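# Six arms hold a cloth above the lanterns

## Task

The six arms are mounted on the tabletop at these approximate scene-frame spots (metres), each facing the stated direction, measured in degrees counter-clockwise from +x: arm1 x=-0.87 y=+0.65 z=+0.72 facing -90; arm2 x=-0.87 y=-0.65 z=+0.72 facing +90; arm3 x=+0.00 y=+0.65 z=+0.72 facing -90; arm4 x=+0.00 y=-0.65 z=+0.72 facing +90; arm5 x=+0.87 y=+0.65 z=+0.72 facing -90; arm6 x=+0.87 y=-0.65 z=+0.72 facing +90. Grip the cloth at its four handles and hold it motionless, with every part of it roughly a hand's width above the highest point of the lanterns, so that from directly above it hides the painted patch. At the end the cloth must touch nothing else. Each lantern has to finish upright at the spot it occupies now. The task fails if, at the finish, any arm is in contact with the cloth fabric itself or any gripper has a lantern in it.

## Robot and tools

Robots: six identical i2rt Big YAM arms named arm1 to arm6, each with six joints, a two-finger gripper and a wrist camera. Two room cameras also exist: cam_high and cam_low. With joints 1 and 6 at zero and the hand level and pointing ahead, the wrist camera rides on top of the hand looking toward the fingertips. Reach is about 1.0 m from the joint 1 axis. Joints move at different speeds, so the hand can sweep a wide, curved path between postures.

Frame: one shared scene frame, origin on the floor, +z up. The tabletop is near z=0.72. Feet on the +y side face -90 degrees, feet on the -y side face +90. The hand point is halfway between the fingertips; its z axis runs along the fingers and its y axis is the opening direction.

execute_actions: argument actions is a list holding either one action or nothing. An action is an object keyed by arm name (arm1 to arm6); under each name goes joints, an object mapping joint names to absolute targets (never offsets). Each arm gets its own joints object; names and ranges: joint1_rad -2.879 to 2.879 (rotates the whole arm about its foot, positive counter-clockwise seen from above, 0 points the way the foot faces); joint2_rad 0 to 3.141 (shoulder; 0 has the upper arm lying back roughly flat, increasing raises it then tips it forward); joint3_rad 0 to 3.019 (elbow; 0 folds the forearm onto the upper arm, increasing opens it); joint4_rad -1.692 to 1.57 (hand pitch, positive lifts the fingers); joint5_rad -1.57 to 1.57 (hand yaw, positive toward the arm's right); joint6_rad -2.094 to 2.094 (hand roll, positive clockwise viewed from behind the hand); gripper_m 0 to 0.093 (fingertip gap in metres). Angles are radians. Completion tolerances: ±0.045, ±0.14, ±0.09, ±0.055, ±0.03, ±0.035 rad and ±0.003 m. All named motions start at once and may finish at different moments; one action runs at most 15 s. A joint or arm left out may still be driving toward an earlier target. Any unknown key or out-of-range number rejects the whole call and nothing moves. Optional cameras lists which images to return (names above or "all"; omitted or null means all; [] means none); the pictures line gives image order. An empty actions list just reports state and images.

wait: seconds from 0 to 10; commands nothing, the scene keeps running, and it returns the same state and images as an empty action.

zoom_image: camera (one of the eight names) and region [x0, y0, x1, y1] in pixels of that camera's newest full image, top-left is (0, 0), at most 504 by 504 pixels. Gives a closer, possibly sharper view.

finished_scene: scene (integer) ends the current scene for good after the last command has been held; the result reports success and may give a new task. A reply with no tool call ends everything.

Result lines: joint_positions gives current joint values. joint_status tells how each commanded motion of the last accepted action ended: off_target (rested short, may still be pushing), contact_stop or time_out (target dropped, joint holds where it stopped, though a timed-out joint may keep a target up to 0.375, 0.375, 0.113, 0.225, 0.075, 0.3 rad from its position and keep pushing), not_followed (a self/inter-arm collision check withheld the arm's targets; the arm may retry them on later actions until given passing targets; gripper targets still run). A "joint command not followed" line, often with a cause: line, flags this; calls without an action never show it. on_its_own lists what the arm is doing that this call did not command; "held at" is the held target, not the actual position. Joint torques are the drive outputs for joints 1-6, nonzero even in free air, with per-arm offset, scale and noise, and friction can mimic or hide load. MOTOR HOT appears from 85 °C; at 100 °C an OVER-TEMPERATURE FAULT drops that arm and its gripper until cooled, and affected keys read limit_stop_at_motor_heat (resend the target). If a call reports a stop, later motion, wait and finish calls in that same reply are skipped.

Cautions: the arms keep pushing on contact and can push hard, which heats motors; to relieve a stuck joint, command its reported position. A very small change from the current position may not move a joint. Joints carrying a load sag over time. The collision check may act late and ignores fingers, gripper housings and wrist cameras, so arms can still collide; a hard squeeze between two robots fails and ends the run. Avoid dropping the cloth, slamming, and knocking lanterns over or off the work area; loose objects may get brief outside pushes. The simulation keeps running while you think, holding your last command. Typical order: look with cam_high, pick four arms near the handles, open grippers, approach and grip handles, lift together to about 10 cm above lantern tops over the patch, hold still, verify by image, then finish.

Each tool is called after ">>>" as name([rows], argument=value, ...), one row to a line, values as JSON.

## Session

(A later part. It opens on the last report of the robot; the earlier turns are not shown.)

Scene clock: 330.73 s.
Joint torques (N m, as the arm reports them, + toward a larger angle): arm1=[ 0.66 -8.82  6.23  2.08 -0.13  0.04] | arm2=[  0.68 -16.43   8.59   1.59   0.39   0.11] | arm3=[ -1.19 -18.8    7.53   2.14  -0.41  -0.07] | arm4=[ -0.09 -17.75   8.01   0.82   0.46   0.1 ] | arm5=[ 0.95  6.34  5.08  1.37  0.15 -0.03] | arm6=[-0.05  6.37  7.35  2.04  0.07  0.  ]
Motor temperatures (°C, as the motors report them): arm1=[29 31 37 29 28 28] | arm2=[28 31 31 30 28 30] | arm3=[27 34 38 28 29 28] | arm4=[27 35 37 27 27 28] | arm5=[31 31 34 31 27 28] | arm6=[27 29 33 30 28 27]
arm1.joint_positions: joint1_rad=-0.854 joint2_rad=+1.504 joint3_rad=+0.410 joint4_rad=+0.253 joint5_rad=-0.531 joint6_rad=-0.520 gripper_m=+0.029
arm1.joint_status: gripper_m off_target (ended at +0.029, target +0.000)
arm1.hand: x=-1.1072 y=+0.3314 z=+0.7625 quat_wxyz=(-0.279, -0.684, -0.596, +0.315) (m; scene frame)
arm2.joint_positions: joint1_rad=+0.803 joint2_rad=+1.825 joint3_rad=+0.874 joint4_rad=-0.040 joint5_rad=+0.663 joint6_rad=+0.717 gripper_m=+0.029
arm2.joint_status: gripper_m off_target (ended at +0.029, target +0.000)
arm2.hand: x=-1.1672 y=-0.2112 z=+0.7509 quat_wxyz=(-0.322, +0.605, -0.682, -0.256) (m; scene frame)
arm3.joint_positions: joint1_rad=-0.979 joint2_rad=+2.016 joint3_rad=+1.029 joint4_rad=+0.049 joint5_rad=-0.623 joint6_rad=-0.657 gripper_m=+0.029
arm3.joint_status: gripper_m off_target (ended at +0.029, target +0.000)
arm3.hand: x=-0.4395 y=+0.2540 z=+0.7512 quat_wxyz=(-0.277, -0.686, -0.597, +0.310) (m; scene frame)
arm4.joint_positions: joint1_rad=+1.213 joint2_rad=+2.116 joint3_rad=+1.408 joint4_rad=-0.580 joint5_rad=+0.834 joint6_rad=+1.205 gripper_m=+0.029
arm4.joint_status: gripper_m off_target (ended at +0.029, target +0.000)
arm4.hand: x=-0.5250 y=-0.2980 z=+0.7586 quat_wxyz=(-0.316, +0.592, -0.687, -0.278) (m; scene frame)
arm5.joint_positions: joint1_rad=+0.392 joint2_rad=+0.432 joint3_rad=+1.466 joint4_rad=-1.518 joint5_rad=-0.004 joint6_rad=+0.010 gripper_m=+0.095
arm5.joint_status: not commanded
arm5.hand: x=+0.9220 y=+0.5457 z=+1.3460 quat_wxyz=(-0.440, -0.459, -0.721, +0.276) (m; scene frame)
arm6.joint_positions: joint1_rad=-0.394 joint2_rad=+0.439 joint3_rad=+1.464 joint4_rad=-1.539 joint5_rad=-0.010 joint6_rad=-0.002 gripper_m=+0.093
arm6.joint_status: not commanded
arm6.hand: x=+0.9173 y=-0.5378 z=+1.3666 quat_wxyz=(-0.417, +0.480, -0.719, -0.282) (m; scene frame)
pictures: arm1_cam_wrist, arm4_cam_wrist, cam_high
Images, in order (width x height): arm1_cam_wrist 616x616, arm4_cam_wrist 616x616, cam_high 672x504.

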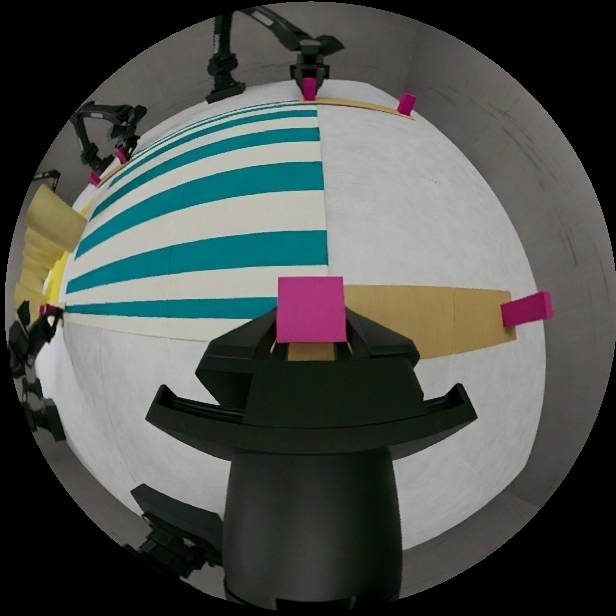

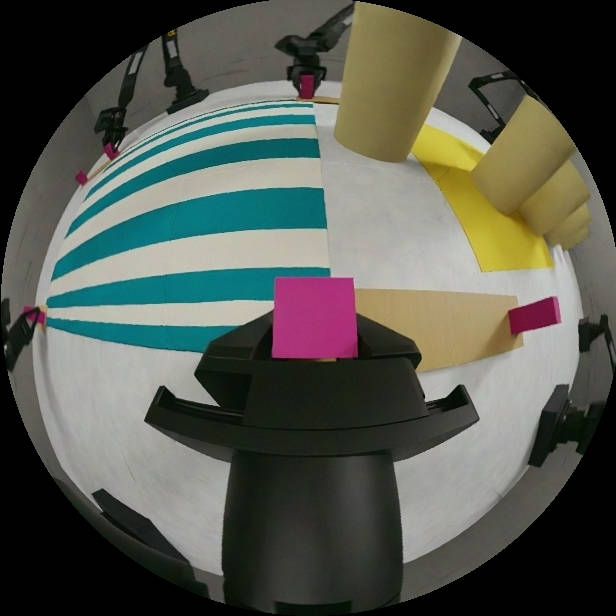

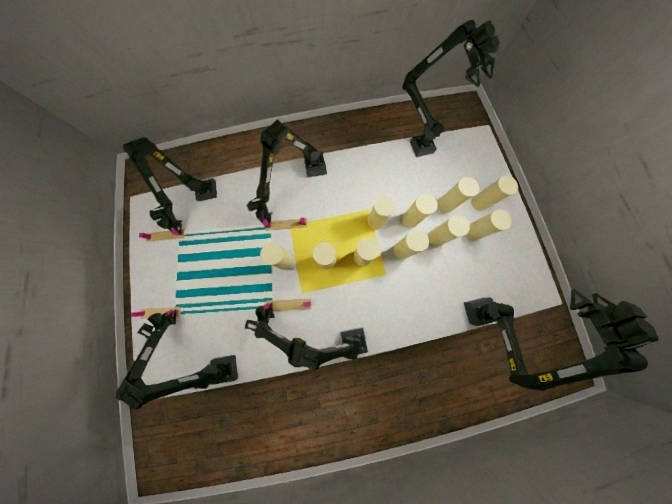

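>>> execute_actions([
  {"arm1":{"joints":{"joint2_rad":1.024,"joint3_rad":0.745,"joint4_rad":-0.54}},"arm2":{"joints":{"joint2_rad":1.483,"joint3_rad":1.116,"joint4_rad":-0.6}},"arm3":{"joints":{"joint2_rad":1.661,"joint3_rad":1.197,"joint4_rad":-0.45}},"arm4":{"joints":{"joint2_rad":1.878,"joint3_rad":1.631,"joint4_rad":-1.02}}},
], cameras=["arm1_cam_wrist","arm4_cam_wrist","cam_high","arm6_cam_wrist"])

Scene clock: 378.40 s.
Joint torques (N m, as the arm reports them, + toward a larger angle): arm1=[ 0.92 -7.13 11.44  1.22  0.1  -0.02] | arm2=[  0.87 -13.56  13.45   0.95   0.24   0.12] | arm3=[ -0.42 -16.69  10.45   0.55  -0.58   0.  ] | arm4=[ -0.12 -17.95  11.25  -0.33   0.53   0.1 ] | arm5=[ 0.84  6.41  5.09  1.37  0.15 -0.02] | arm6=[-0.11  6.35  7.38  2.03  0.07  0.  ]
Motor temperatures (°C, as the motors report them): arm1=[29 31 37 29 28 28] | arm2=[28 31 31 30 28 30] | arm3=[27 34 38 28 30 28] | arm4=[27 35 37 27 28 28] | arm5=[31 31 33 31 27 28] | arm6=[27 29 33 30 28 27]
arm1.joint_positions: joint1_rad=-0.854 joint2_rad=+1.020 joint3_rad=+0.720 joint4_rad=-0.537 joint5_rad=-0.536 joint6_rad=-0.514 gripper_m=+0.029
arm1.joint_status: all done
arm1.hand: x=-1.1142 y=+0.3254 z=+0.9658 quat_wxyz=(-0.282, -0.684, -0.594, +0.315) (m; scene frame)
arm2.joint_positions: joint1_rad=+0.803 joint2_rad=+1.487 joint3_rad=+1.089 joint4_rad=-0.597 joint5_rad=+0.667 joint6_rad=+0.717 gripper_m=+0.029
arm2.joint_status: all done
arm2.hand: x=-1.1723 y=-0.2066 z=+0.9472 quat_wxyz=(-0.324, +0.605, -0.682, -0.254) (m; scene frame)
arm3.joint_positions: joint1_rad=-0.979 joint2_rad=+1.660 joint3_rad=+1.194 joint4_rad=-0.431 joint5_rad=-0.618 joint6_rad=-0.659 gripper_m=+0.029
arm3.joint_status: all done
arm3.hand: x=-0.4522 y=+0.2467 z=+0.9616 quat_wxyz=(-0.271, -0.678, -0.599, +0.329) (m; scene frame)
arm4.joint_positions: joint1_rad=+1.213 joint2_rad=+1.890 joint3_rad=+1.619 joint4_rad=-0.998 joint5_rad=+0.833 joint6_rad=+1.205 gripper_m=+0.029
arm4.joint_status: all done
arm4.hand: x=-0.5344 y=-0.2942 z=+0.9557 quat_wxyz=(-0.311, +0.589, -0.689, -0.286) (m; scene frame)
arm5.joint_positions: joint1_rad=+0.392 joint2_rad=+0.432 joint3_rad=+1.466 joint4_rad=-1.518 joint5_rad=-0.004 joint6_rad=+0.010 gripper_m=+0.095
arm5.joint_status: not commanded
arm5.hand: x=+0.9220 y=+0.5457 z=+1.3460 quat_wxyz=(-0.440, -0.459, -0.721, +0.276) (m; scene frame)
arm6.joint_positions: joint1_rad=-0.394 joint2_rad=+0.439 joint3_rad=+1.464 joint4_rad=-1.539 joint5_rad=-0.010 joint6_rad=-0.002 gripper_m=+0.093
arm6.joint_status: not commanded
arm6.hand: x=+0.9173 y=-0.5378 z=+1.3666 quat_wxyz=(-0.417, +0.480, -0.719, -0.282) (m; scene frame)
pictures: arm1_cam_wrist, arm4_cam_wrist, arm6_cam_wrist, cam_high
Images, in order (width x height): arm1_cam_wrist 616x616, arm4_cam_wrist 616x616, arm6_cam_wrist 616x616, cam_high 672x504.

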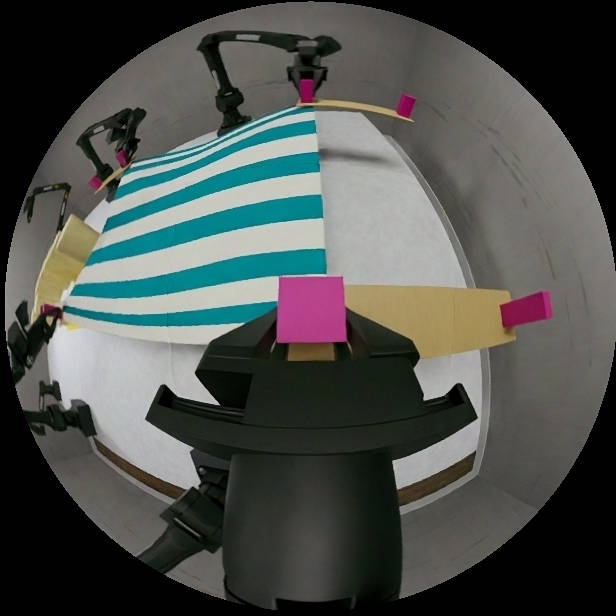

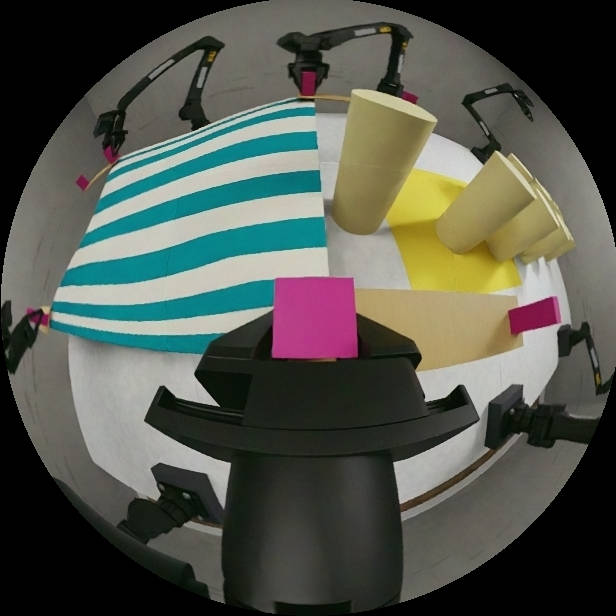

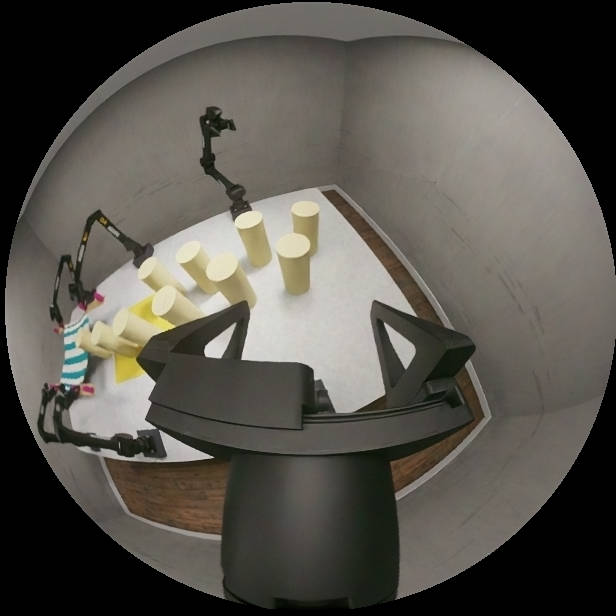

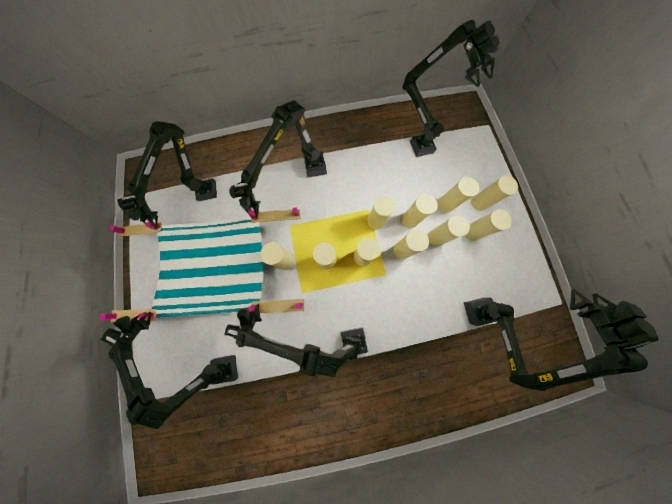

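>>> execute_actions([
  {"arm1":{"joints":{"joint1_rad":-0.818,"joint2_rad":1.342,"joint3_rad":1.736,"joint4_rad":-1.27,"joint5_rad":-0.593,"joint6_rad":-0.605}},"arm2":{"joints":{"joint1_rad":0.94,"joint2_rad":1.222,"joint3_rad":1.606,"joint4_rad":-1.335,"joint5_rad":0.66,"joint6_rad":0.71}},"arm3":{"joints":{"joint1_rad":-1.047,"joint2_rad":1.753,"joint3_rad":2.075,"joint4_rad":-1.385,"joint5_rad":-0.739,"joint6_rad":-0.878}},"arm4":{"joints":{"joint1_rad":1.207,"joint2_rad":1.775,"joint3_rad":2.22,"joint4_rad":-1.59,"joint5_rad":0.786,"joint6_rad":0.99}}},
], cameras=["arm1_cam_wrist","arm4_cam_wrist","cam_high","cam_low"])

Scene clock: 419.63 s.
Joint torques (N m, as the arm reports them, + toward a larger angle): arm1=[  0.69 -14.43  13.93   1.23   0.12  -0.15] | arm2=[ 1.28 -8.97 14.48  0.9   0.13  0.17] | arm3=[ -0.83 -18.12  14.01  -0.01  -0.58  -0.03] | arm4=[ -1.4  -15.78  13.43  -0.22   0.52  -0.08] | arm5=[ 0.97  6.36  5.08  1.38  0.14 -0.02] | arm6=[-0.06  6.37  7.38  1.99  0.07  0.  ]
Motor temperatures (°C, as the motors report them): arm1=[29 31 40 29 28 28] | arm2=[28 31 34 30 28 30] | arm3=[27 34 40 28 30 28] | arm4=[27 35 40 27 28 28] | arm5=[31 31 33 31 27 28] | arm6=[27 29 33 30 28 27]
arm1.joint_positions: joint1_rad=-0.818 joint2_rad=+1.351 joint3_rad=+1.680 joint4_rad=-1.269 joint5_rad=-0.602 joint6_rad=-0.585 gripper_m=+0.029
arm1.joint_status: all done
arm1.hand: x=-1.1713 y=+0.2418 z=+1.2181 quat_wxyz=(-0.307, -0.659, -0.632, +0.268) (m; scene frame)
arm2.joint_positions: joint1_rad=+0.927 joint2_rad=+1.227 joint3_rad=+1.568 joint4_rad=-1.330 joint5_rad=+0.665 joint6_rad=+0.698 gripper_m=+0.029
arm2.joint_status: all done
arm2.hand: x=-1.1560 y=-0.3010 z=+1.2211 quat_wxyz=(-0.308, +0.652, -0.637, -0.273) (m; scene frame)
arm3.joint_positions: joint1_rad=-1.048 joint2_rad=+1.748 joint3_rad=+2.039 joint4_rad=-1.357 joint5_rad=-0.733 joint6_rad=-0.883 gripper_m=+0.029
arm3.joint_status: all done
arm3.hand: x=-0.4892 y=+0.2552 z=+1.2235 quat_wxyz=(-0.295, -0.640, -0.644, +0.296) (m; scene frame)
arm4.joint_positions: joint1_rad=+1.213 joint2_rad=+1.776 joint3_rad=+2.183 joint4_rad=-1.567 joint5_rad=+0.781 joint6_rad=+1.015 gripper_m=+0.029
arm4.joint_status: all done
arm4.hand: x=-0.5037 y=-0.3131 z=+1.2291 quat_wxyz=(-0.296, +0.641, -0.644, -0.296) (m; scene frame)
arm5.joint_positions: joint1_rad=+0.392 joint2_rad=+0.432 joint3_rad=+1.466 joint4_rad=-1.518 joint5_rad=-0.004 joint6_rad=+0.010 gripper_m=+0.095
arm5.joint_status: not commanded
arm5.hand: x=+0.9220 y=+0.5457 z=+1.3460 quat_wxyz=(-0.440, -0.459, -0.721, +0.276) (m; scene frame)
arm6.joint_positions: joint1_rad=-0.394 joint2_rad=+0.439 joint3_rad=+1.464 joint4_rad=-1.539 joint5_rad=-0.010 joint6_rad=-0.002 gripper_m=+0.093
arm6.joint_status: not commanded
arm6.hand: x=+0.9173 y=-0.5378 z=+1.3666 quat_wxyz=(-0.417, +0.480, -0.719, -0.282) (m; scene frame)
pictures: arm1_cam_wrist, arm4_cam_wrist, cam_high, cam_low
Images, in order (width x height): arm1_cam_wrist 616x616, arm4_cam_wrist 616x616, cam_high 672x504, cam_low 672x504.

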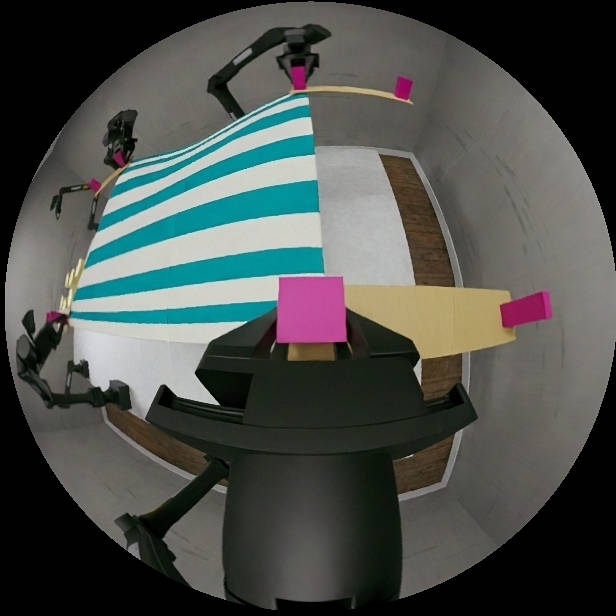

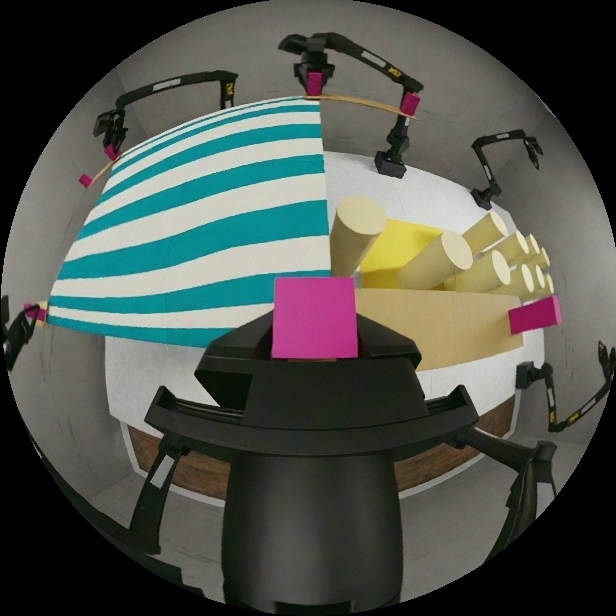

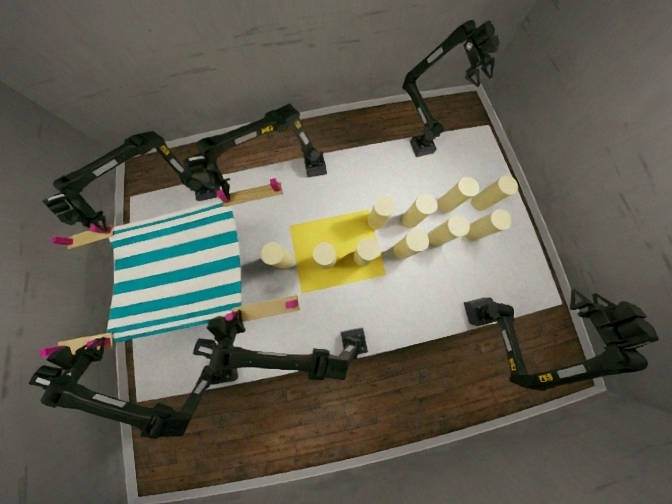

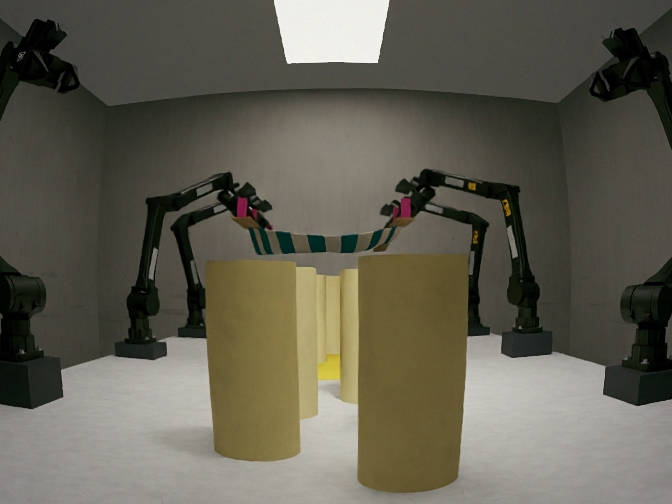

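>>> execute_actions([
  {"arm1":{"joints":{"joint1_rad":-0.42,"joint2_rad":1.165,"joint3_rad":1.6,"joint4_rad":-1.144,"joint5_rad":-0.318,"joint6_rad":-0.28}},"arm2":{"joints":{"joint1_rad":0.46,"joint2_rad":1.03,"joint3_rad":1.475,"joint4_rad":-1.185,"joint5_rad":0.34,"joint6_rad":0.301}},"arm3":{"joints":{"joint1_rad":-0.835,"joint2_rad":1.43,"joint3_rad":1.735,"joint4_rad":-1.191,"joint5_rad":-0.621,"joint6_rad":-0.645}},"arm4":{"joints":{"joint1_rad":1.018,"joint2_rad":1.42,"joint3_rad":1.845,"joint4_rad":-1.388,"joint5_rad":0.694,"joint6_rad":0.773}}},
], cameras=["cam_low"])

>>> execute_actions([
  {"arm1":{"joints":{"joint1_rad":-0.02,"joint2_rad":1.004,"joint3_rad":1.455,"joint4_rad":-1.12,"joint5_rad":-0.015,"joint6_rad":-0.013}},"arm2":{"joints":{"joint1_rad":-0.015,"joint2_rad":0.845,"joint3_rad":1.34,"joint4_rad":-1.185,"joint5_rad":-0.019,"joint6_rad":-0.016}},"arm3":{"joints":{"joint1_rad":-0.623,"joint2_rad":1.122,"joint3_rad":1.385,"joint4_rad":-1.05,"joint5_rad":-0.4825,"joint6_rad":-0.455}},"arm4":{"joints":{"joint1_rad":0.829,"joint2_rad":1.079,"joint3_rad":1.46,"joint4_rad":-1.235,"joint5_rad":0.581,"joint6_rad":0.584}}},
], cameras=["cam_high","cam_low"])

Scene clock: 450.63 s.
Joint torques (N m, as the arm reports them, + toward a larger angle): arm1=[ 0.5  -9.82 11.21  2.6   0.27  0.01] | arm2=[ 0.36 -4.86 12.36  2.3  -0.09  0.02] | arm3=[ -1.29 -13.03  11.13   2.1   -0.56   0.13] | arm4=[  0.44 -11.64  10.7    1.58   0.45  -0.07] | arm5=[ 0.9   6.32  5.1   1.36  0.15 -0.03] | arm6=[-0.12  6.31  7.39  2.01  0.07  0.01]
Motor temperatures (°C, as the motors report them): arm1=[29 31 43 29 28 28] | arm2=[28 31 35 30 27 30] | arm3=[27 35 43 28 30 28] | arm4=[27 35 43 27 28 28] | arm5=[31 31 33 31 27 28] | arm6=[27 29 33 30 28 27]
arm1.joint_positions: joint1_rad=-0.413 joint2_rad=+1.164 joint3_rad=+1.579 joint4_rad=-1.170 joint5_rad=-0.326 joint6_rad=-0.277 gripper_m=+0.029
arm1.joint_status: all done
arm1.hand: x=-1.0106 y=+0.2093 z=+1.2524 quat_wxyz=(-0.303, -0.644, -0.641, +0.287) (m; scene frame)
arm2.joint_positions: joint1_rad=+0.457 joint2_rad=+1.026 joint3_rad=+1.463 joint4_rad=-1.216 joint5_rad=+0.345 joint6_rad=+0.301 gripper_m=+0.029
arm2.joint_status: all done
arm2.hand: x=-0.9963 y=-0.2641 z=+1.2451 quat_wxyz=(-0.299, +0.649, -0.642, -0.280) (m; scene frame)
arm3.joint_positions: joint1_rad=-0.831 joint2_rad=+1.428 joint3_rad=+1.732 joint4_rad=-1.206 joint5_rad=-0.613 joint6_rad=-0.664 gripper_m=+0.029
arm3.joint_status: all done
arm3.hand: x=-0.3379 y=+0.2276 z=+1.2599 quat_wxyz=(-0.292, -0.632, -0.649, +0.307) (m; scene frame)
arm4.joint_positions: joint1_rad=+1.006 joint2_rad=+1.432 joint3_rad=+1.843 joint4_rad=-1.407 joint5_rad=+0.690 joint6_rad=+0.797 gripper_m=+0.029
arm4.joint_status: all done
arm4.hand: x=-0.3509 y=-0.2797 z=+1.2643 quat_wxyz=(-0.295, +0.631, -0.652, -0.299) (m; scene frame)
arm5.joint_positions: joint1_rad=+0.392 joint2_rad=+0.432 joint3_rad=+1.466 joint4_rad=-1.518 joint5_rad=-0.004 joint6_rad=+0.009 gripper_m=+0.095
arm5.joint_status: not commanded
arm5.hand: x=+0.9220 y=+0.5457 z=+1.3460 quat_wxyz=(-0.440, -0.459, -0.721, +0.276) (m; scene frame)
arm6.joint_positions: joint1_rad=-0.394 joint2_rad=+0.439 joint3_rad=+1.464 joint4_rad=-1.539 joint5_rad=-0.010 joint6_rad=-0.002 gripper_m=+0.093
arm6.joint_status: not commanded
arm6.hand: x=+0.9173 y=-0.5378 z=+1.3666 quat_wxyz=(-0.417, +0.480, -0.719, -0.282) (m; scene frame)
pictures: cam_low
Images, in order (width x height): cam_low 672x504.

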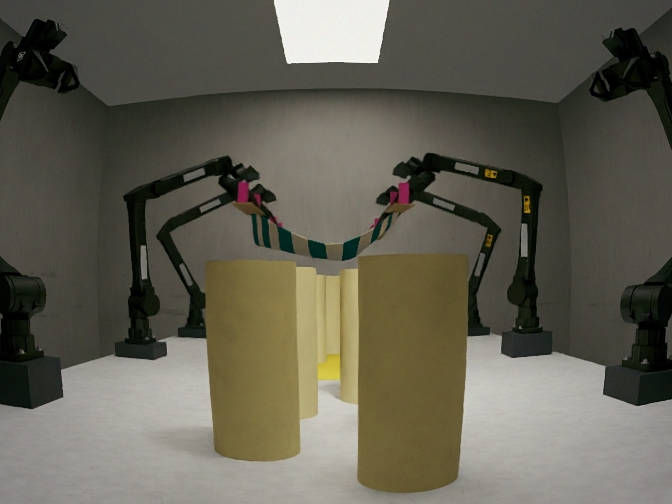

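Scene clock: 452.00 s.
Joint torques (N m, as the arm reports them, + toward a larger angle): arm1=[ 0.88 -7.92 11.56  2.47  0.46  0.05] | arm2=[ 0.51 -2.02 12.43  2.13 -0.41  0.05] | arm3=[-0.63 -8.2  11.4   2.12 -0.53  0.17] | arm4=[-0.14 -7.51 10.66  1.65  0.37 -0.07] | arm5=[ 0.89  6.37  5.08  1.4   0.15 -0.03] | arm6=[-0.19  6.44  7.39  2.04  0.06  0.01]
Motor temperatures (°C, as the motors report them): arm1=[29 31 43 29 28 28] | arm2=[28 31 35 30 27 30] | arm3=[27 35 43 28 30 28] | arm4=[27 35 42 27 28 28] | arm5=[31 31 33 31 27 28] | arm6=[27 29 33 30 28 27]
arm1.joint_positions: joint1_rad=-0.020 joint2_rad=+1.012 joint3_rad=+1.432 joint4_rad=-1.140 joint5_rad=-0.025 joint6_rad=-0.011 gripper_m=+0.029
arm1.joint_status: all done
arm1.hand: x=-0.8815 y=+0.2363 z=+1.2380 quat_wxyz=(-0.297, -0.647, -0.642, +0.285) (m; scene frame)
arm2.joint_positions: joint1_rad=-0.017 joint2_rad=+0.847 joint3_rad=+1.325 joint4_rad=-1.206 joint5_rad=-0.009 joint6_rad=-0.019 gripper_m=+0.029
arm2.joint_status: all done
arm2.hand: x=-0.8686 y=-0.3031 z=+1.2330 quat_wxyz=(-0.295, +0.648, -0.644, -0.281) (m; scene frame)
arm3.joint_positions: joint1_rad=-0.623 joint2_rad=+1.124 joint3_rad=+1.383 joint4_rad=-1.063 joint5_rad=-0.473 joint6_rad=-0.475 gripper_m=+0.029
arm3.joint_status: all done
arm3.hand: x=-0.2075 y=+0.2479 z=+1.2342 quat_wxyz=(-0.292, -0.634, -0.647, +0.307) (m; scene frame)
arm4.joint_positions: joint1_rad=+0.821 joint2_rad=+1.089 joint3_rad=+1.460 joint4_rad=-1.254 joint5_rad=+0.577 joint6_rad=+0.608 gripper_m=+0.029
arm4.joint_status: all done
arm4.hand: x=-0.2181 y=-0.3014 z=+1.2370 quat_wxyz=(-0.294, +0.633, -0.651, -0.300) (m; scene frame)
arm5.joint_positions: joint1_rad=+0.392 joint2_rad=+0.432 joint3_rad=+1.466 joint4_rad=-1.518 joint5_rad=-0.004 joint6_rad=+0.009 gripper_m=+0.095
arm5.joint_status: not commanded
arm5.hand: x=+0.9220 y=+0.5457 z=+1.3460 quat_wxyz=(-0.440, -0.459, -0.721, +0.276) (m; scene frame)
arm6.joint_positions: joint1_rad=-0.394 joint2_rad=+0.439 joint3_rad=+1.464 joint4_rad=-1.539 joint5_rad=-0.010 joint6_rad=-0.002 gripper_m=+0.093
arm6.joint_status: not commanded
arm6.hand: x=+0.9173 y=-0.5378 z=+1.3666 quat_wxyz=(-0.417, +0.480, -0.719, -0.282) (m; scene frame)
pictures: cam_high, cam_low
Images, in order (width x height): cam_high 672x504, cam_low 672x504.

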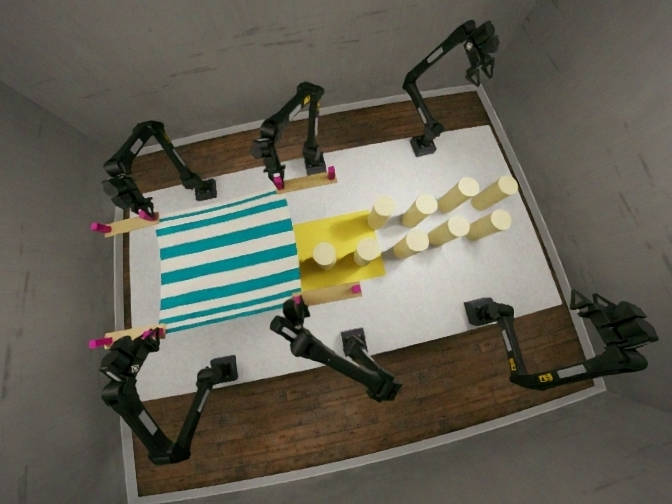

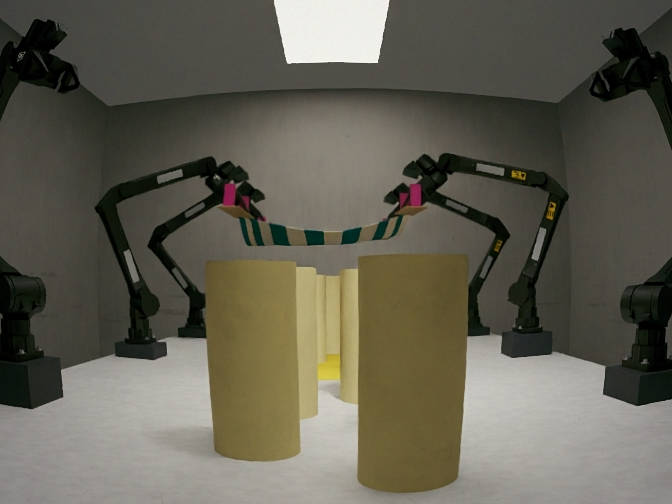

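>>> execute_actions([
  {"arm1":{"joints":{"joint1_rad":0.66,"joint2_rad":1.176,"joint3_rad":1.605,"joint4_rad":-1.205,"joint5_rad":0.49,"joint6_rad":0.456}},"arm2":{"joints":{"joint1_rad":-0.805,"joint2_rad":1.085,"joint3_rad":1.51,"joint4_rad":-1.29,"joint5_rad":-0.592,"joint6_rad":-0.592}},"arm3":{"joints":{"joint1_rad":0.06,"joint2_rad":0.92,"joint3_rad":1.235,"joint4_rad":-0.995,"joint5_rad":0.015,"joint6_rad":0.03}},"arm4":{"joints":{"joint1_rad":0.06,"joint2_rad":0.812,"joint3_rad":1.29,"joint4_rad":-1.15,"joint5_rad":0.028,"joint6_rad":0.0}}},
], cameras=["cam_high","cam_low"])

Scene clock: 491.37 s.
Joint torques (N m, as the arm reports them, + toward a larger angle): arm1=[  1.15 -12.67  14.16   1.02   0.7    0.02] | arm2=[ 0.41 -9.11 17.46  0.61 -0.67  0.03] | arm3=[ 0.49 -5.84 11.74  2.   -0.17  0.16] | arm4=[-1.56 -2.63 10.77  1.71  0.01 -0.04] | arm5=[ 0.88  6.48  5.09  1.36  0.15 -0.03] | arm6=[0.01 6.33 7.32 2.1  0.07 0.  ]
Motor temperatures (°C, as the motors report them): arm1=[29 31 42 29 29 28] | arm2=[28 30 35 31 28 30] | arm3=[27 33 42 28 30 28] | arm4=[27 32 41 27 28 28] | arm5=[31 31 33 31 27 28] | arm6=[27 29 34 30 28 27]
arm1.joint_positions: joint1_rad=+0.658 joint2_rad=+1.202 joint3_rad=+1.546 joint4_rad=-1.195 joint5_rad=+0.480 joint6_rad=+0.458 gripper_m=+0.029
arm1.joint_status: all done
arm1.hand: x=-0.6602 y=+0.2365 z=+1.2258 quat_wxyz=(-0.285, -0.644, -0.648, +0.290) (m; scene frame)
arm2.joint_positions: joint1_rad=-0.807 joint2_rad=+1.111 joint3_rad=+1.438 joint4_rad=-1.274 joint5_rad=-0.584 joint6_rad=-0.594 gripper_m=+0.029
arm2.joint_status: all done
arm2.hand: x=-0.6470 y=-0.3016 z=+1.2101 quat_wxyz=(-0.273, +0.642, -0.655, -0.292) (m; scene frame)
arm3.joint_positions: joint1_rad=+0.047 joint2_rad=+0.928 joint3_rad=+1.229 joint4_rad=-1.000 joint5_rad=+0.022 joint6_rad=+0.010 gripper_m=+0.029
arm3.joint_status: all done
arm3.hand: x=+0.0044 y=+0.2480 z=+1.2273 quat_wxyz=(-0.295, -0.641, -0.641, +0.302) (m; scene frame)
arm4.joint_positions: joint1_rad=+0.071 joint2_rad=+0.817 joint3_rad=+1.289 joint4_rad=-1.162 joint5_rad=+0.025 joint6_rad=+0.025 gripper_m=+0.029
arm4.joint_status: all done
arm4.hand: x=-0.0083 y=-0.3081 z=+1.2391 quat_wxyz=(-0.299, +0.641, -0.639, -0.304) (m; scene frame)
arm5.joint_positions: joint1_rad=+0.392 joint2_rad=+0.432 joint3_rad=+1.466 joint4_rad=-1.518 joint5_rad=-0.004 joint6_rad=+0.009 gripper_m=+0.095
arm5.joint_status: not commanded
arm5.hand: x=+0.9220 y=+0.5457 z=+1.3460 quat_wxyz=(-0.440, -0.459, -0.721, +0.276) (m; scene frame)
arm6.joint_positions: joint1_rad=-0.394 joint2_rad=+0.439 joint3_rad=+1.464 joint4_rad=-1.539 joint5_rad=-0.010 joint6_rad=-0.002 gripper_m=+0.093
arm6.joint_status: not commanded
arm6.hand: x=+0.9173 y=-0.5378 z=+1.3666 quat_wxyz=(-0.417, +0.480, -0.719, -0.282) (m; scene frame)
pictures: cam_high, cam_low
Images, in order (width x height): cam_high 672x504, cam_low 672x504.

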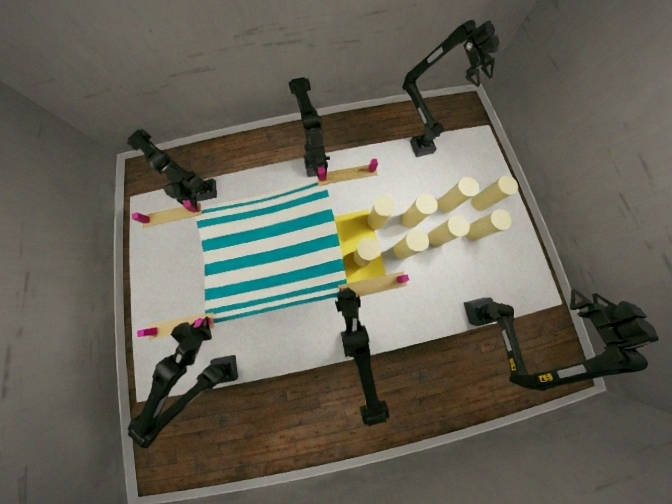

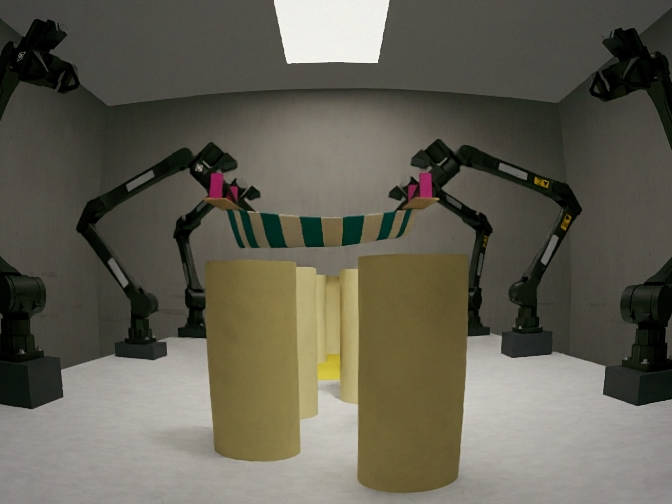

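>>> execute_actions([
  {"arm1":{"joints":{"joint1_rad":0.965,"joint2_rad":1.505,"joint3_rad":1.95,"joint4_rad":-1.35,"joint5_rad":0.688,"joint6_rad":0.745}},"arm2":{"joints":{"joint1_rad":-1.08,"joint2_rad":1.453,"joint3_rad":1.875,"joint4_rad":-1.43,"joint5_rad":-0.754,"joint6_rad":-0.89}},"arm3":{"joints":{"joint1_rad":0.66,"joint2_rad":1.06,"joint3_rad":1.345,"joint4_rad":-1.04,"joint5_rad":0.462,"joint6_rad":0.45}},"arm4":{"joints":{"joint1_rad":-0.69,"joint2_rad":0.97,"joint3_rad":1.385,"joint4_rad":-1.215,"joint5_rad":-0.522,"joint6_rad":-0.525}}},
], cameras=["cam_high","cam_low"])

Scene clock: 501.43 s.
Joint torques (N m, as the arm reports them, + toward a larger angle): arm1=[  0.9  -18.26  13.89   0.66   0.72   0.03] | arm2=[  0.49 -15.98  17.08   0.23  -0.67   0.05] | arm3=[ 0.77 -9.43 16.29  1.06 -0.08  0.19] | arm4=[-1.96 -5.96 16.14  0.52 -0.16 -0.07] | arm5=[ 0.96  6.32  5.09  1.37  0.15 -0.03] | arm6=[-0.27  6.34  7.38  2.05  0.08 -0.01]
Motor temperatures (°C, as the motors report them): arm1=[29 31 43 29 29 28] | arm2=[28 30 37 30 28 30] | arm3=[27 33 43 28 30 28] | arm4=[27 32 42 27 28 28] | arm5=[31 31 33 31 27 28] | arm6=[27 29 34 30 28 27]
arm1.joint_positions: joint1_rad=+0.968 joint2_rad=+1.534 joint3_rad=+1.892 joint4_rad=-1.337 joint5_rad=+0.681 joint6_rad=+0.749 gripper_m=+0.029
arm1.joint_status: all done
arm1.hand: x=-0.4858 y=+0.2454 z=+1.2339 quat_wxyz=(-0.299, -0.644, -0.640, +0.295) (m; scene frame)
arm2.joint_positions: joint1_rad=-1.083 joint2_rad=+1.485 joint3_rad=+1.805 joint4_rad=-1.408 joint5_rad=-0.749 joint6_rad=-0.893 gripper_m=+0.029
arm2.joint_status: all done
arm2.hand: x=-0.4755 y=-0.3064 z=+1.2226 quat_wxyz=(-0.292, +0.644, -0.642, -0.297) (m; scene frame)
arm3.joint_positions: joint1_rad=+0.642 joint2_rad=+1.081 joint3_rad=+1.292 joint4_rad=-1.028 joint5_rad=+0.472 joint6_rad=+0.429 gripper_m=+0.029
arm3.joint_status: all done
arm3.hand: x=+0.1856 y=+0.2515 z=+1.2093 quat_wxyz=(-0.288, -0.643, -0.641, +0.304) (m; scene frame)
arm4.joint_positions: joint1_rad=-0.675 joint2_rad=+0.982 joint3_rad=+1.328 joint4_rad=-1.199 joint5_rad=-0.528 joint6_rad=-0.499 gripper_m=+0.029
arm4.joint_status: all done
arm4.hand: x=+0.1774 y=-0.3095 z=+1.2136 quat_wxyz=(-0.288, +0.641, -0.644, -0.303) (m; scene frame)
arm5.joint_positions: joint1_rad=+0.392 joint2_rad=+0.432 joint3_rad=+1.466 joint4_rad=-1.518 joint5_rad=-0.004 joint6_rad=+0.009 gripper_m=+0.095
arm5.joint_status: not commanded
arm5.hand: x=+0.9220 y=+0.5457 z=+1.3460 quat_wxyz=(-0.440, -0.459, -0.721, +0.276) (m; scene frame)
arm6.joint_positions: joint1_rad=-0.394 joint2_rad=+0.439 joint3_rad=+1.464 joint4_rad=-1.539 joint5_rad=-0.010 joint6_rad=-0.002 gripper_m=+0.093
arm6.joint_status: not commanded
arm6.hand: x=+0.9173 y=-0.5378 z=+1.3666 quat_wxyz=(-0.417, +0.480, -0.719, -0.282) (m; scene frame)
pictures: cam_high, cam_low
Images, in order (width x height): cam_high 672x504, cam_low 672x504.

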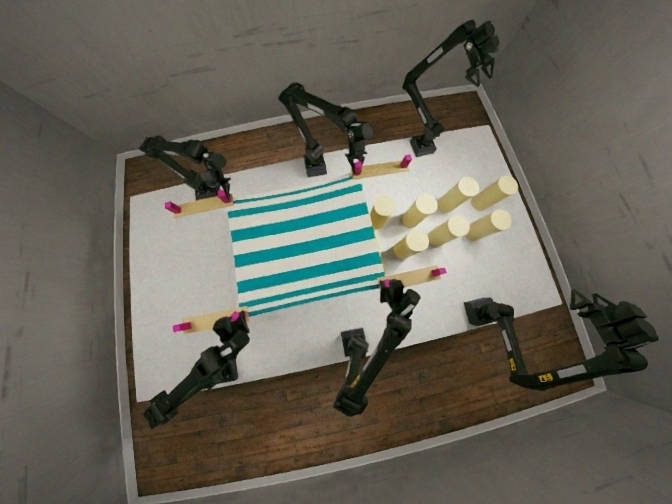

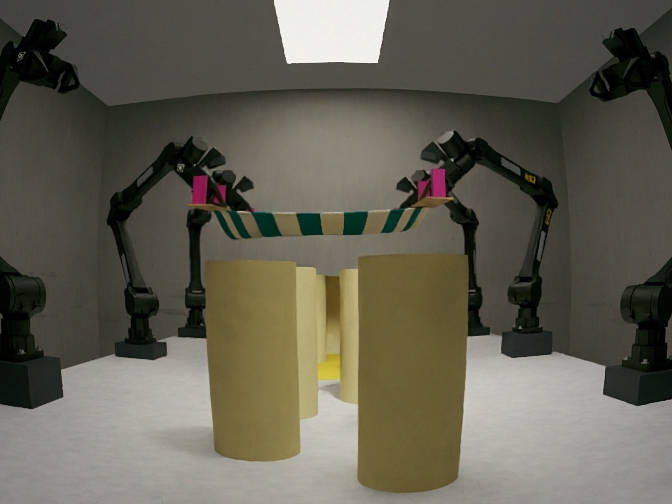

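>>> execute_actions([
  {"arm1":{"joints":{"joint1_rad":1.12,"joint2_rad":1.883,"joint3_rad":2.31,"joint4_rad":-1.446,"joint5_rad":0.769,"joint6_rad":0.924}},"arm2":{"joints":{"joint1_rad":-1.22,"joint2_rad":1.84,"joint3_rad":2.226,"joint4_rad":-1.505,"joint5_rad":-0.81,"joint6_rad":-1.06}},"arm3":{"joints":{"joint1_rad":1.005,"joint2_rad":1.381,"joint3_rad":1.507,"joint4_rad":-1.03,"joint5_rad":0.672,"joint6_rad":0.764}},"arm4":{"joints":{"joint1_rad":-1.043,"joint2_rad":1.306,"joint3_rad":1.531,"joint4_rad":-1.205,"joint5_rad":-0.726,"joint6_rad":-0.877}}},
])

Scene clock: 539.67 s.
Joint torques (N m, as the arm reports them, + toward a larger angle): arm1=[  1.75 -25.78  13.35  -0.04   0.92  -0.06] | arm2=[ -0.77 -23.19  16.47  -0.1   -0.72   0.11] | arm3=[  2.67 -14.7   14.07   1.19  -0.26   0.24] | arm4=[ -3.22 -11.01  14.04   0.6   -0.11  -0.07] | arm5=[ 0.89  6.4   5.09  1.38  0.15 -0.02] | arm6=[-0.2   6.22  7.36  2.04  0.08 -0.01]
Motor temperatures (°C, as the motors report them): arm1=[29 32 45 29 29 28] | arm2=[28 31 39 30 28 30] | arm3=[27 33 48 28 30 28] | arm4=[27 32 48 27 27 28] | arm5=[31 31 33 31 27 28] | arm6=[27 29 34 30 28 27]
arm1.joint_positions: joint1_rad=+1.113 joint2_rad=+1.929 joint3_rad=+2.257 joint4_rad=-1.420 joint5_rad=+0.758 joint6_rad=+0.932 gripper_m=+0.029
arm1.joint_status: all done
arm1.hand: x=-0.3265 y=+0.2425 z=+1.1707 quat_wxyz=(-0.300, -0.649, -0.634, +0.294) (m; scene frame)
arm2.joint_positions: joint1_rad=-1.209 joint2_rad=+1.877 joint3_rad=+2.162 joint4_rad=-1.479 joint5_rad=-0.804 joint6_rad=-1.068 gripper_m=+0.029
arm2.joint_status: all done
arm2.hand: x=-0.3192 y=-0.3097 z=+1.1666 quat_wxyz=(-0.298, +0.649, -0.635, -0.295) (m; scene frame)
arm3.joint_positions: joint1_rad=+0.967 joint2_rad=+1.396 joint3_rad=+1.476 joint4_rad=-1.029 joint5_rad=+0.690 joint6_rad=+0.739 gripper_m=+0.029
arm3.joint_status: all done
arm3.hand: x=+0.3590 y=+0.2523 z=+1.1754 quat_wxyz=(-0.304, -0.647, -0.628, +0.307) (m; scene frame)
arm4.joint_positions: joint1_rad=-1.012 joint2_rad=+1.313 joint3_rad=+1.496 joint4_rad=-1.200 joint5_rad=-0.738 joint6_rad=-0.848 gripper_m=+0.029
arm4.joint_status: all done
arm4.hand: x=+0.3508 y=-0.3122 z=+1.1805 quat_wxyz=(-0.306, +0.646, -0.630, -0.303) (m; scene frame)
arm5.joint_positions: joint1_rad=+0.392 joint2_rad=+0.432 joint3_rad=+1.466 joint4_rad=-1.518 joint5_rad=-0.004 joint6_rad=+0.009 gripper_m=+0.095
arm5.joint_status: not commanded
arm5.hand: x=+0.9220 y=+0.5457 z=+1.3460 quat_wxyz=(-0.440, -0.459, -0.721, +0.276) (m; scene frame)
arm6.joint_positions: joint1_rad=-0.394 joint2_rad=+0.439 joint3_rad=+1.464 joint4_rad=-1.539 joint5_rad=-0.010 joint6_rad=-0.002 gripper_m=+0.093
arm6.joint_status: not commanded
arm6.hand: x=+0.9173 y=-0.5378 z=+1.3666 quat_wxyz=(-0.417, +0.480, -0.719, -0.282) (m; scene frame)
pictures: arm1_cam_wrist, arm2_cam_wrist, arm3_cam_wrist, arm4_cam_wrist, arm5_cam_wrist, arm6_cam_wrist, cam_high, cam_low
Images, in order (width x height): arm1_cam_wrist 616x616, arm2_cam_wrist 616x616, arm3_cam_wrist 616x616, arm4_cam_wrist 616x616, arm5_cam_wrist 616x616, arm6_cam_wrist 616x616, cam_high 672x504, cam_low 672x504.

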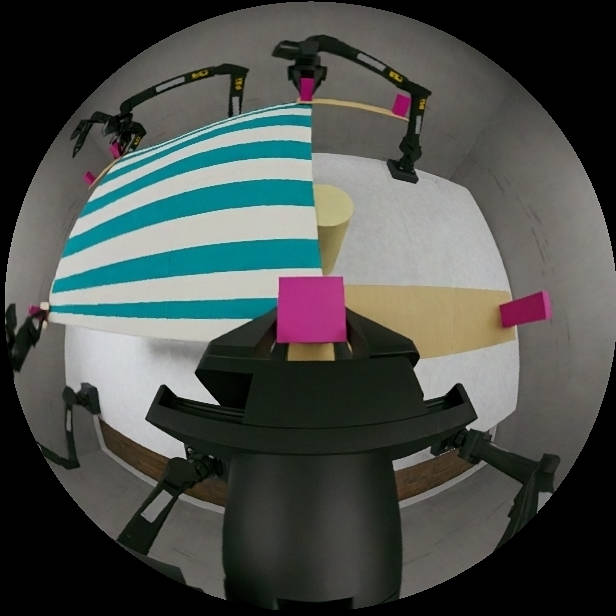

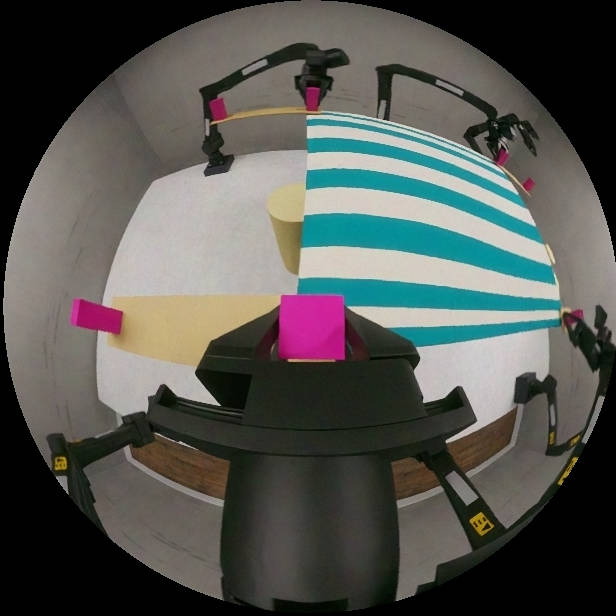

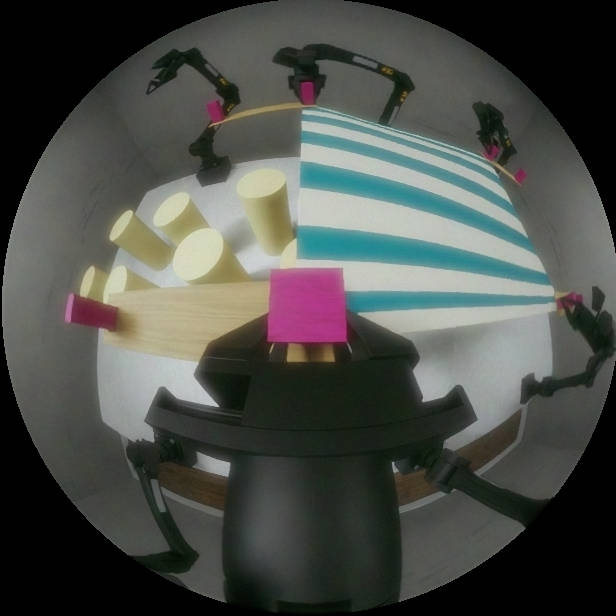

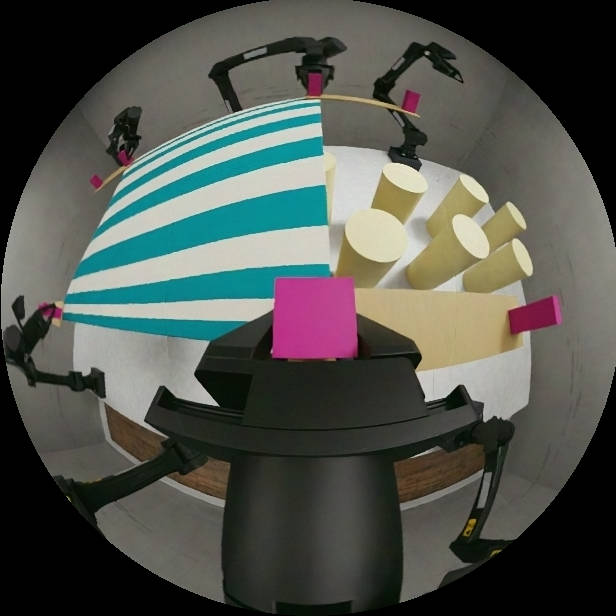

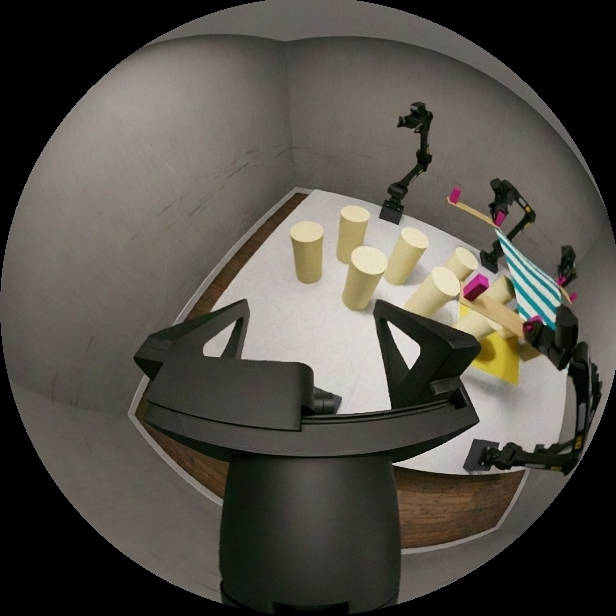

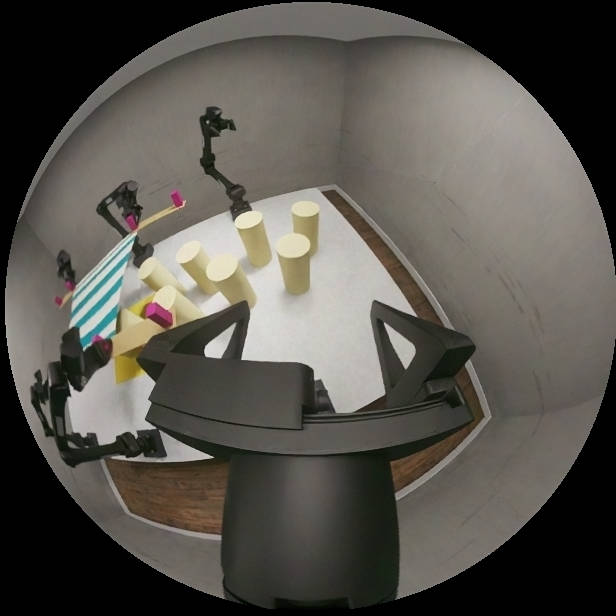

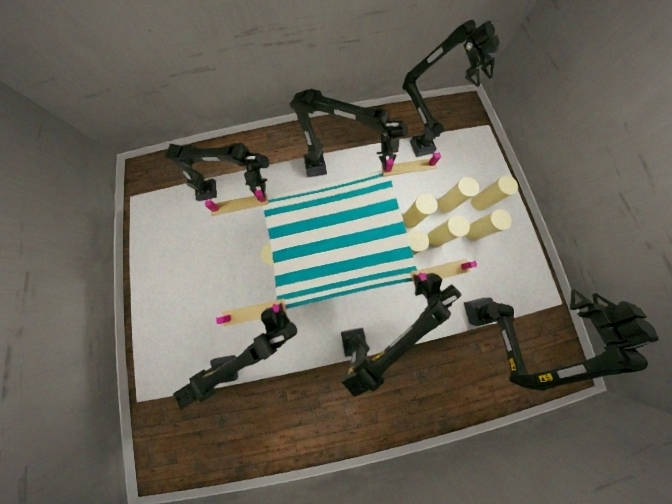

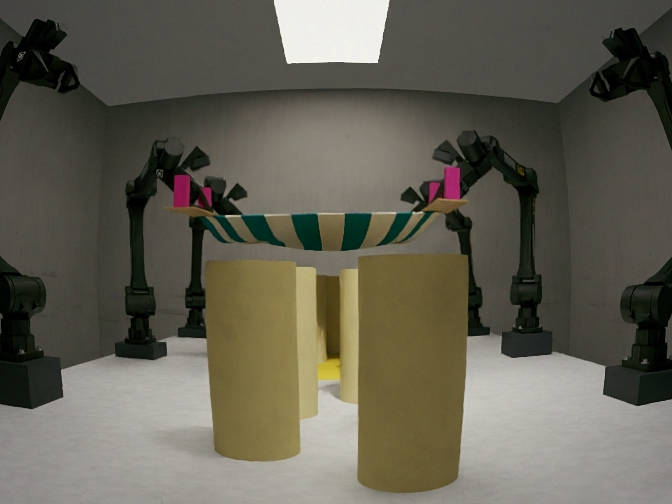

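>>> zoom_image(camera="cam_low", region=[268, 200, 394, 420])

Region (268, 200, 394, 420) of cam_low's 672x504 image, scaled by 2.291, with more detail than that image has; it fills the left 289 columns of this view, and the rest is white.

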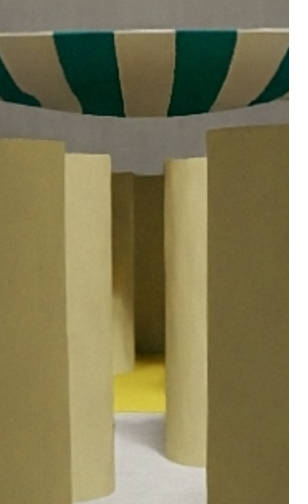

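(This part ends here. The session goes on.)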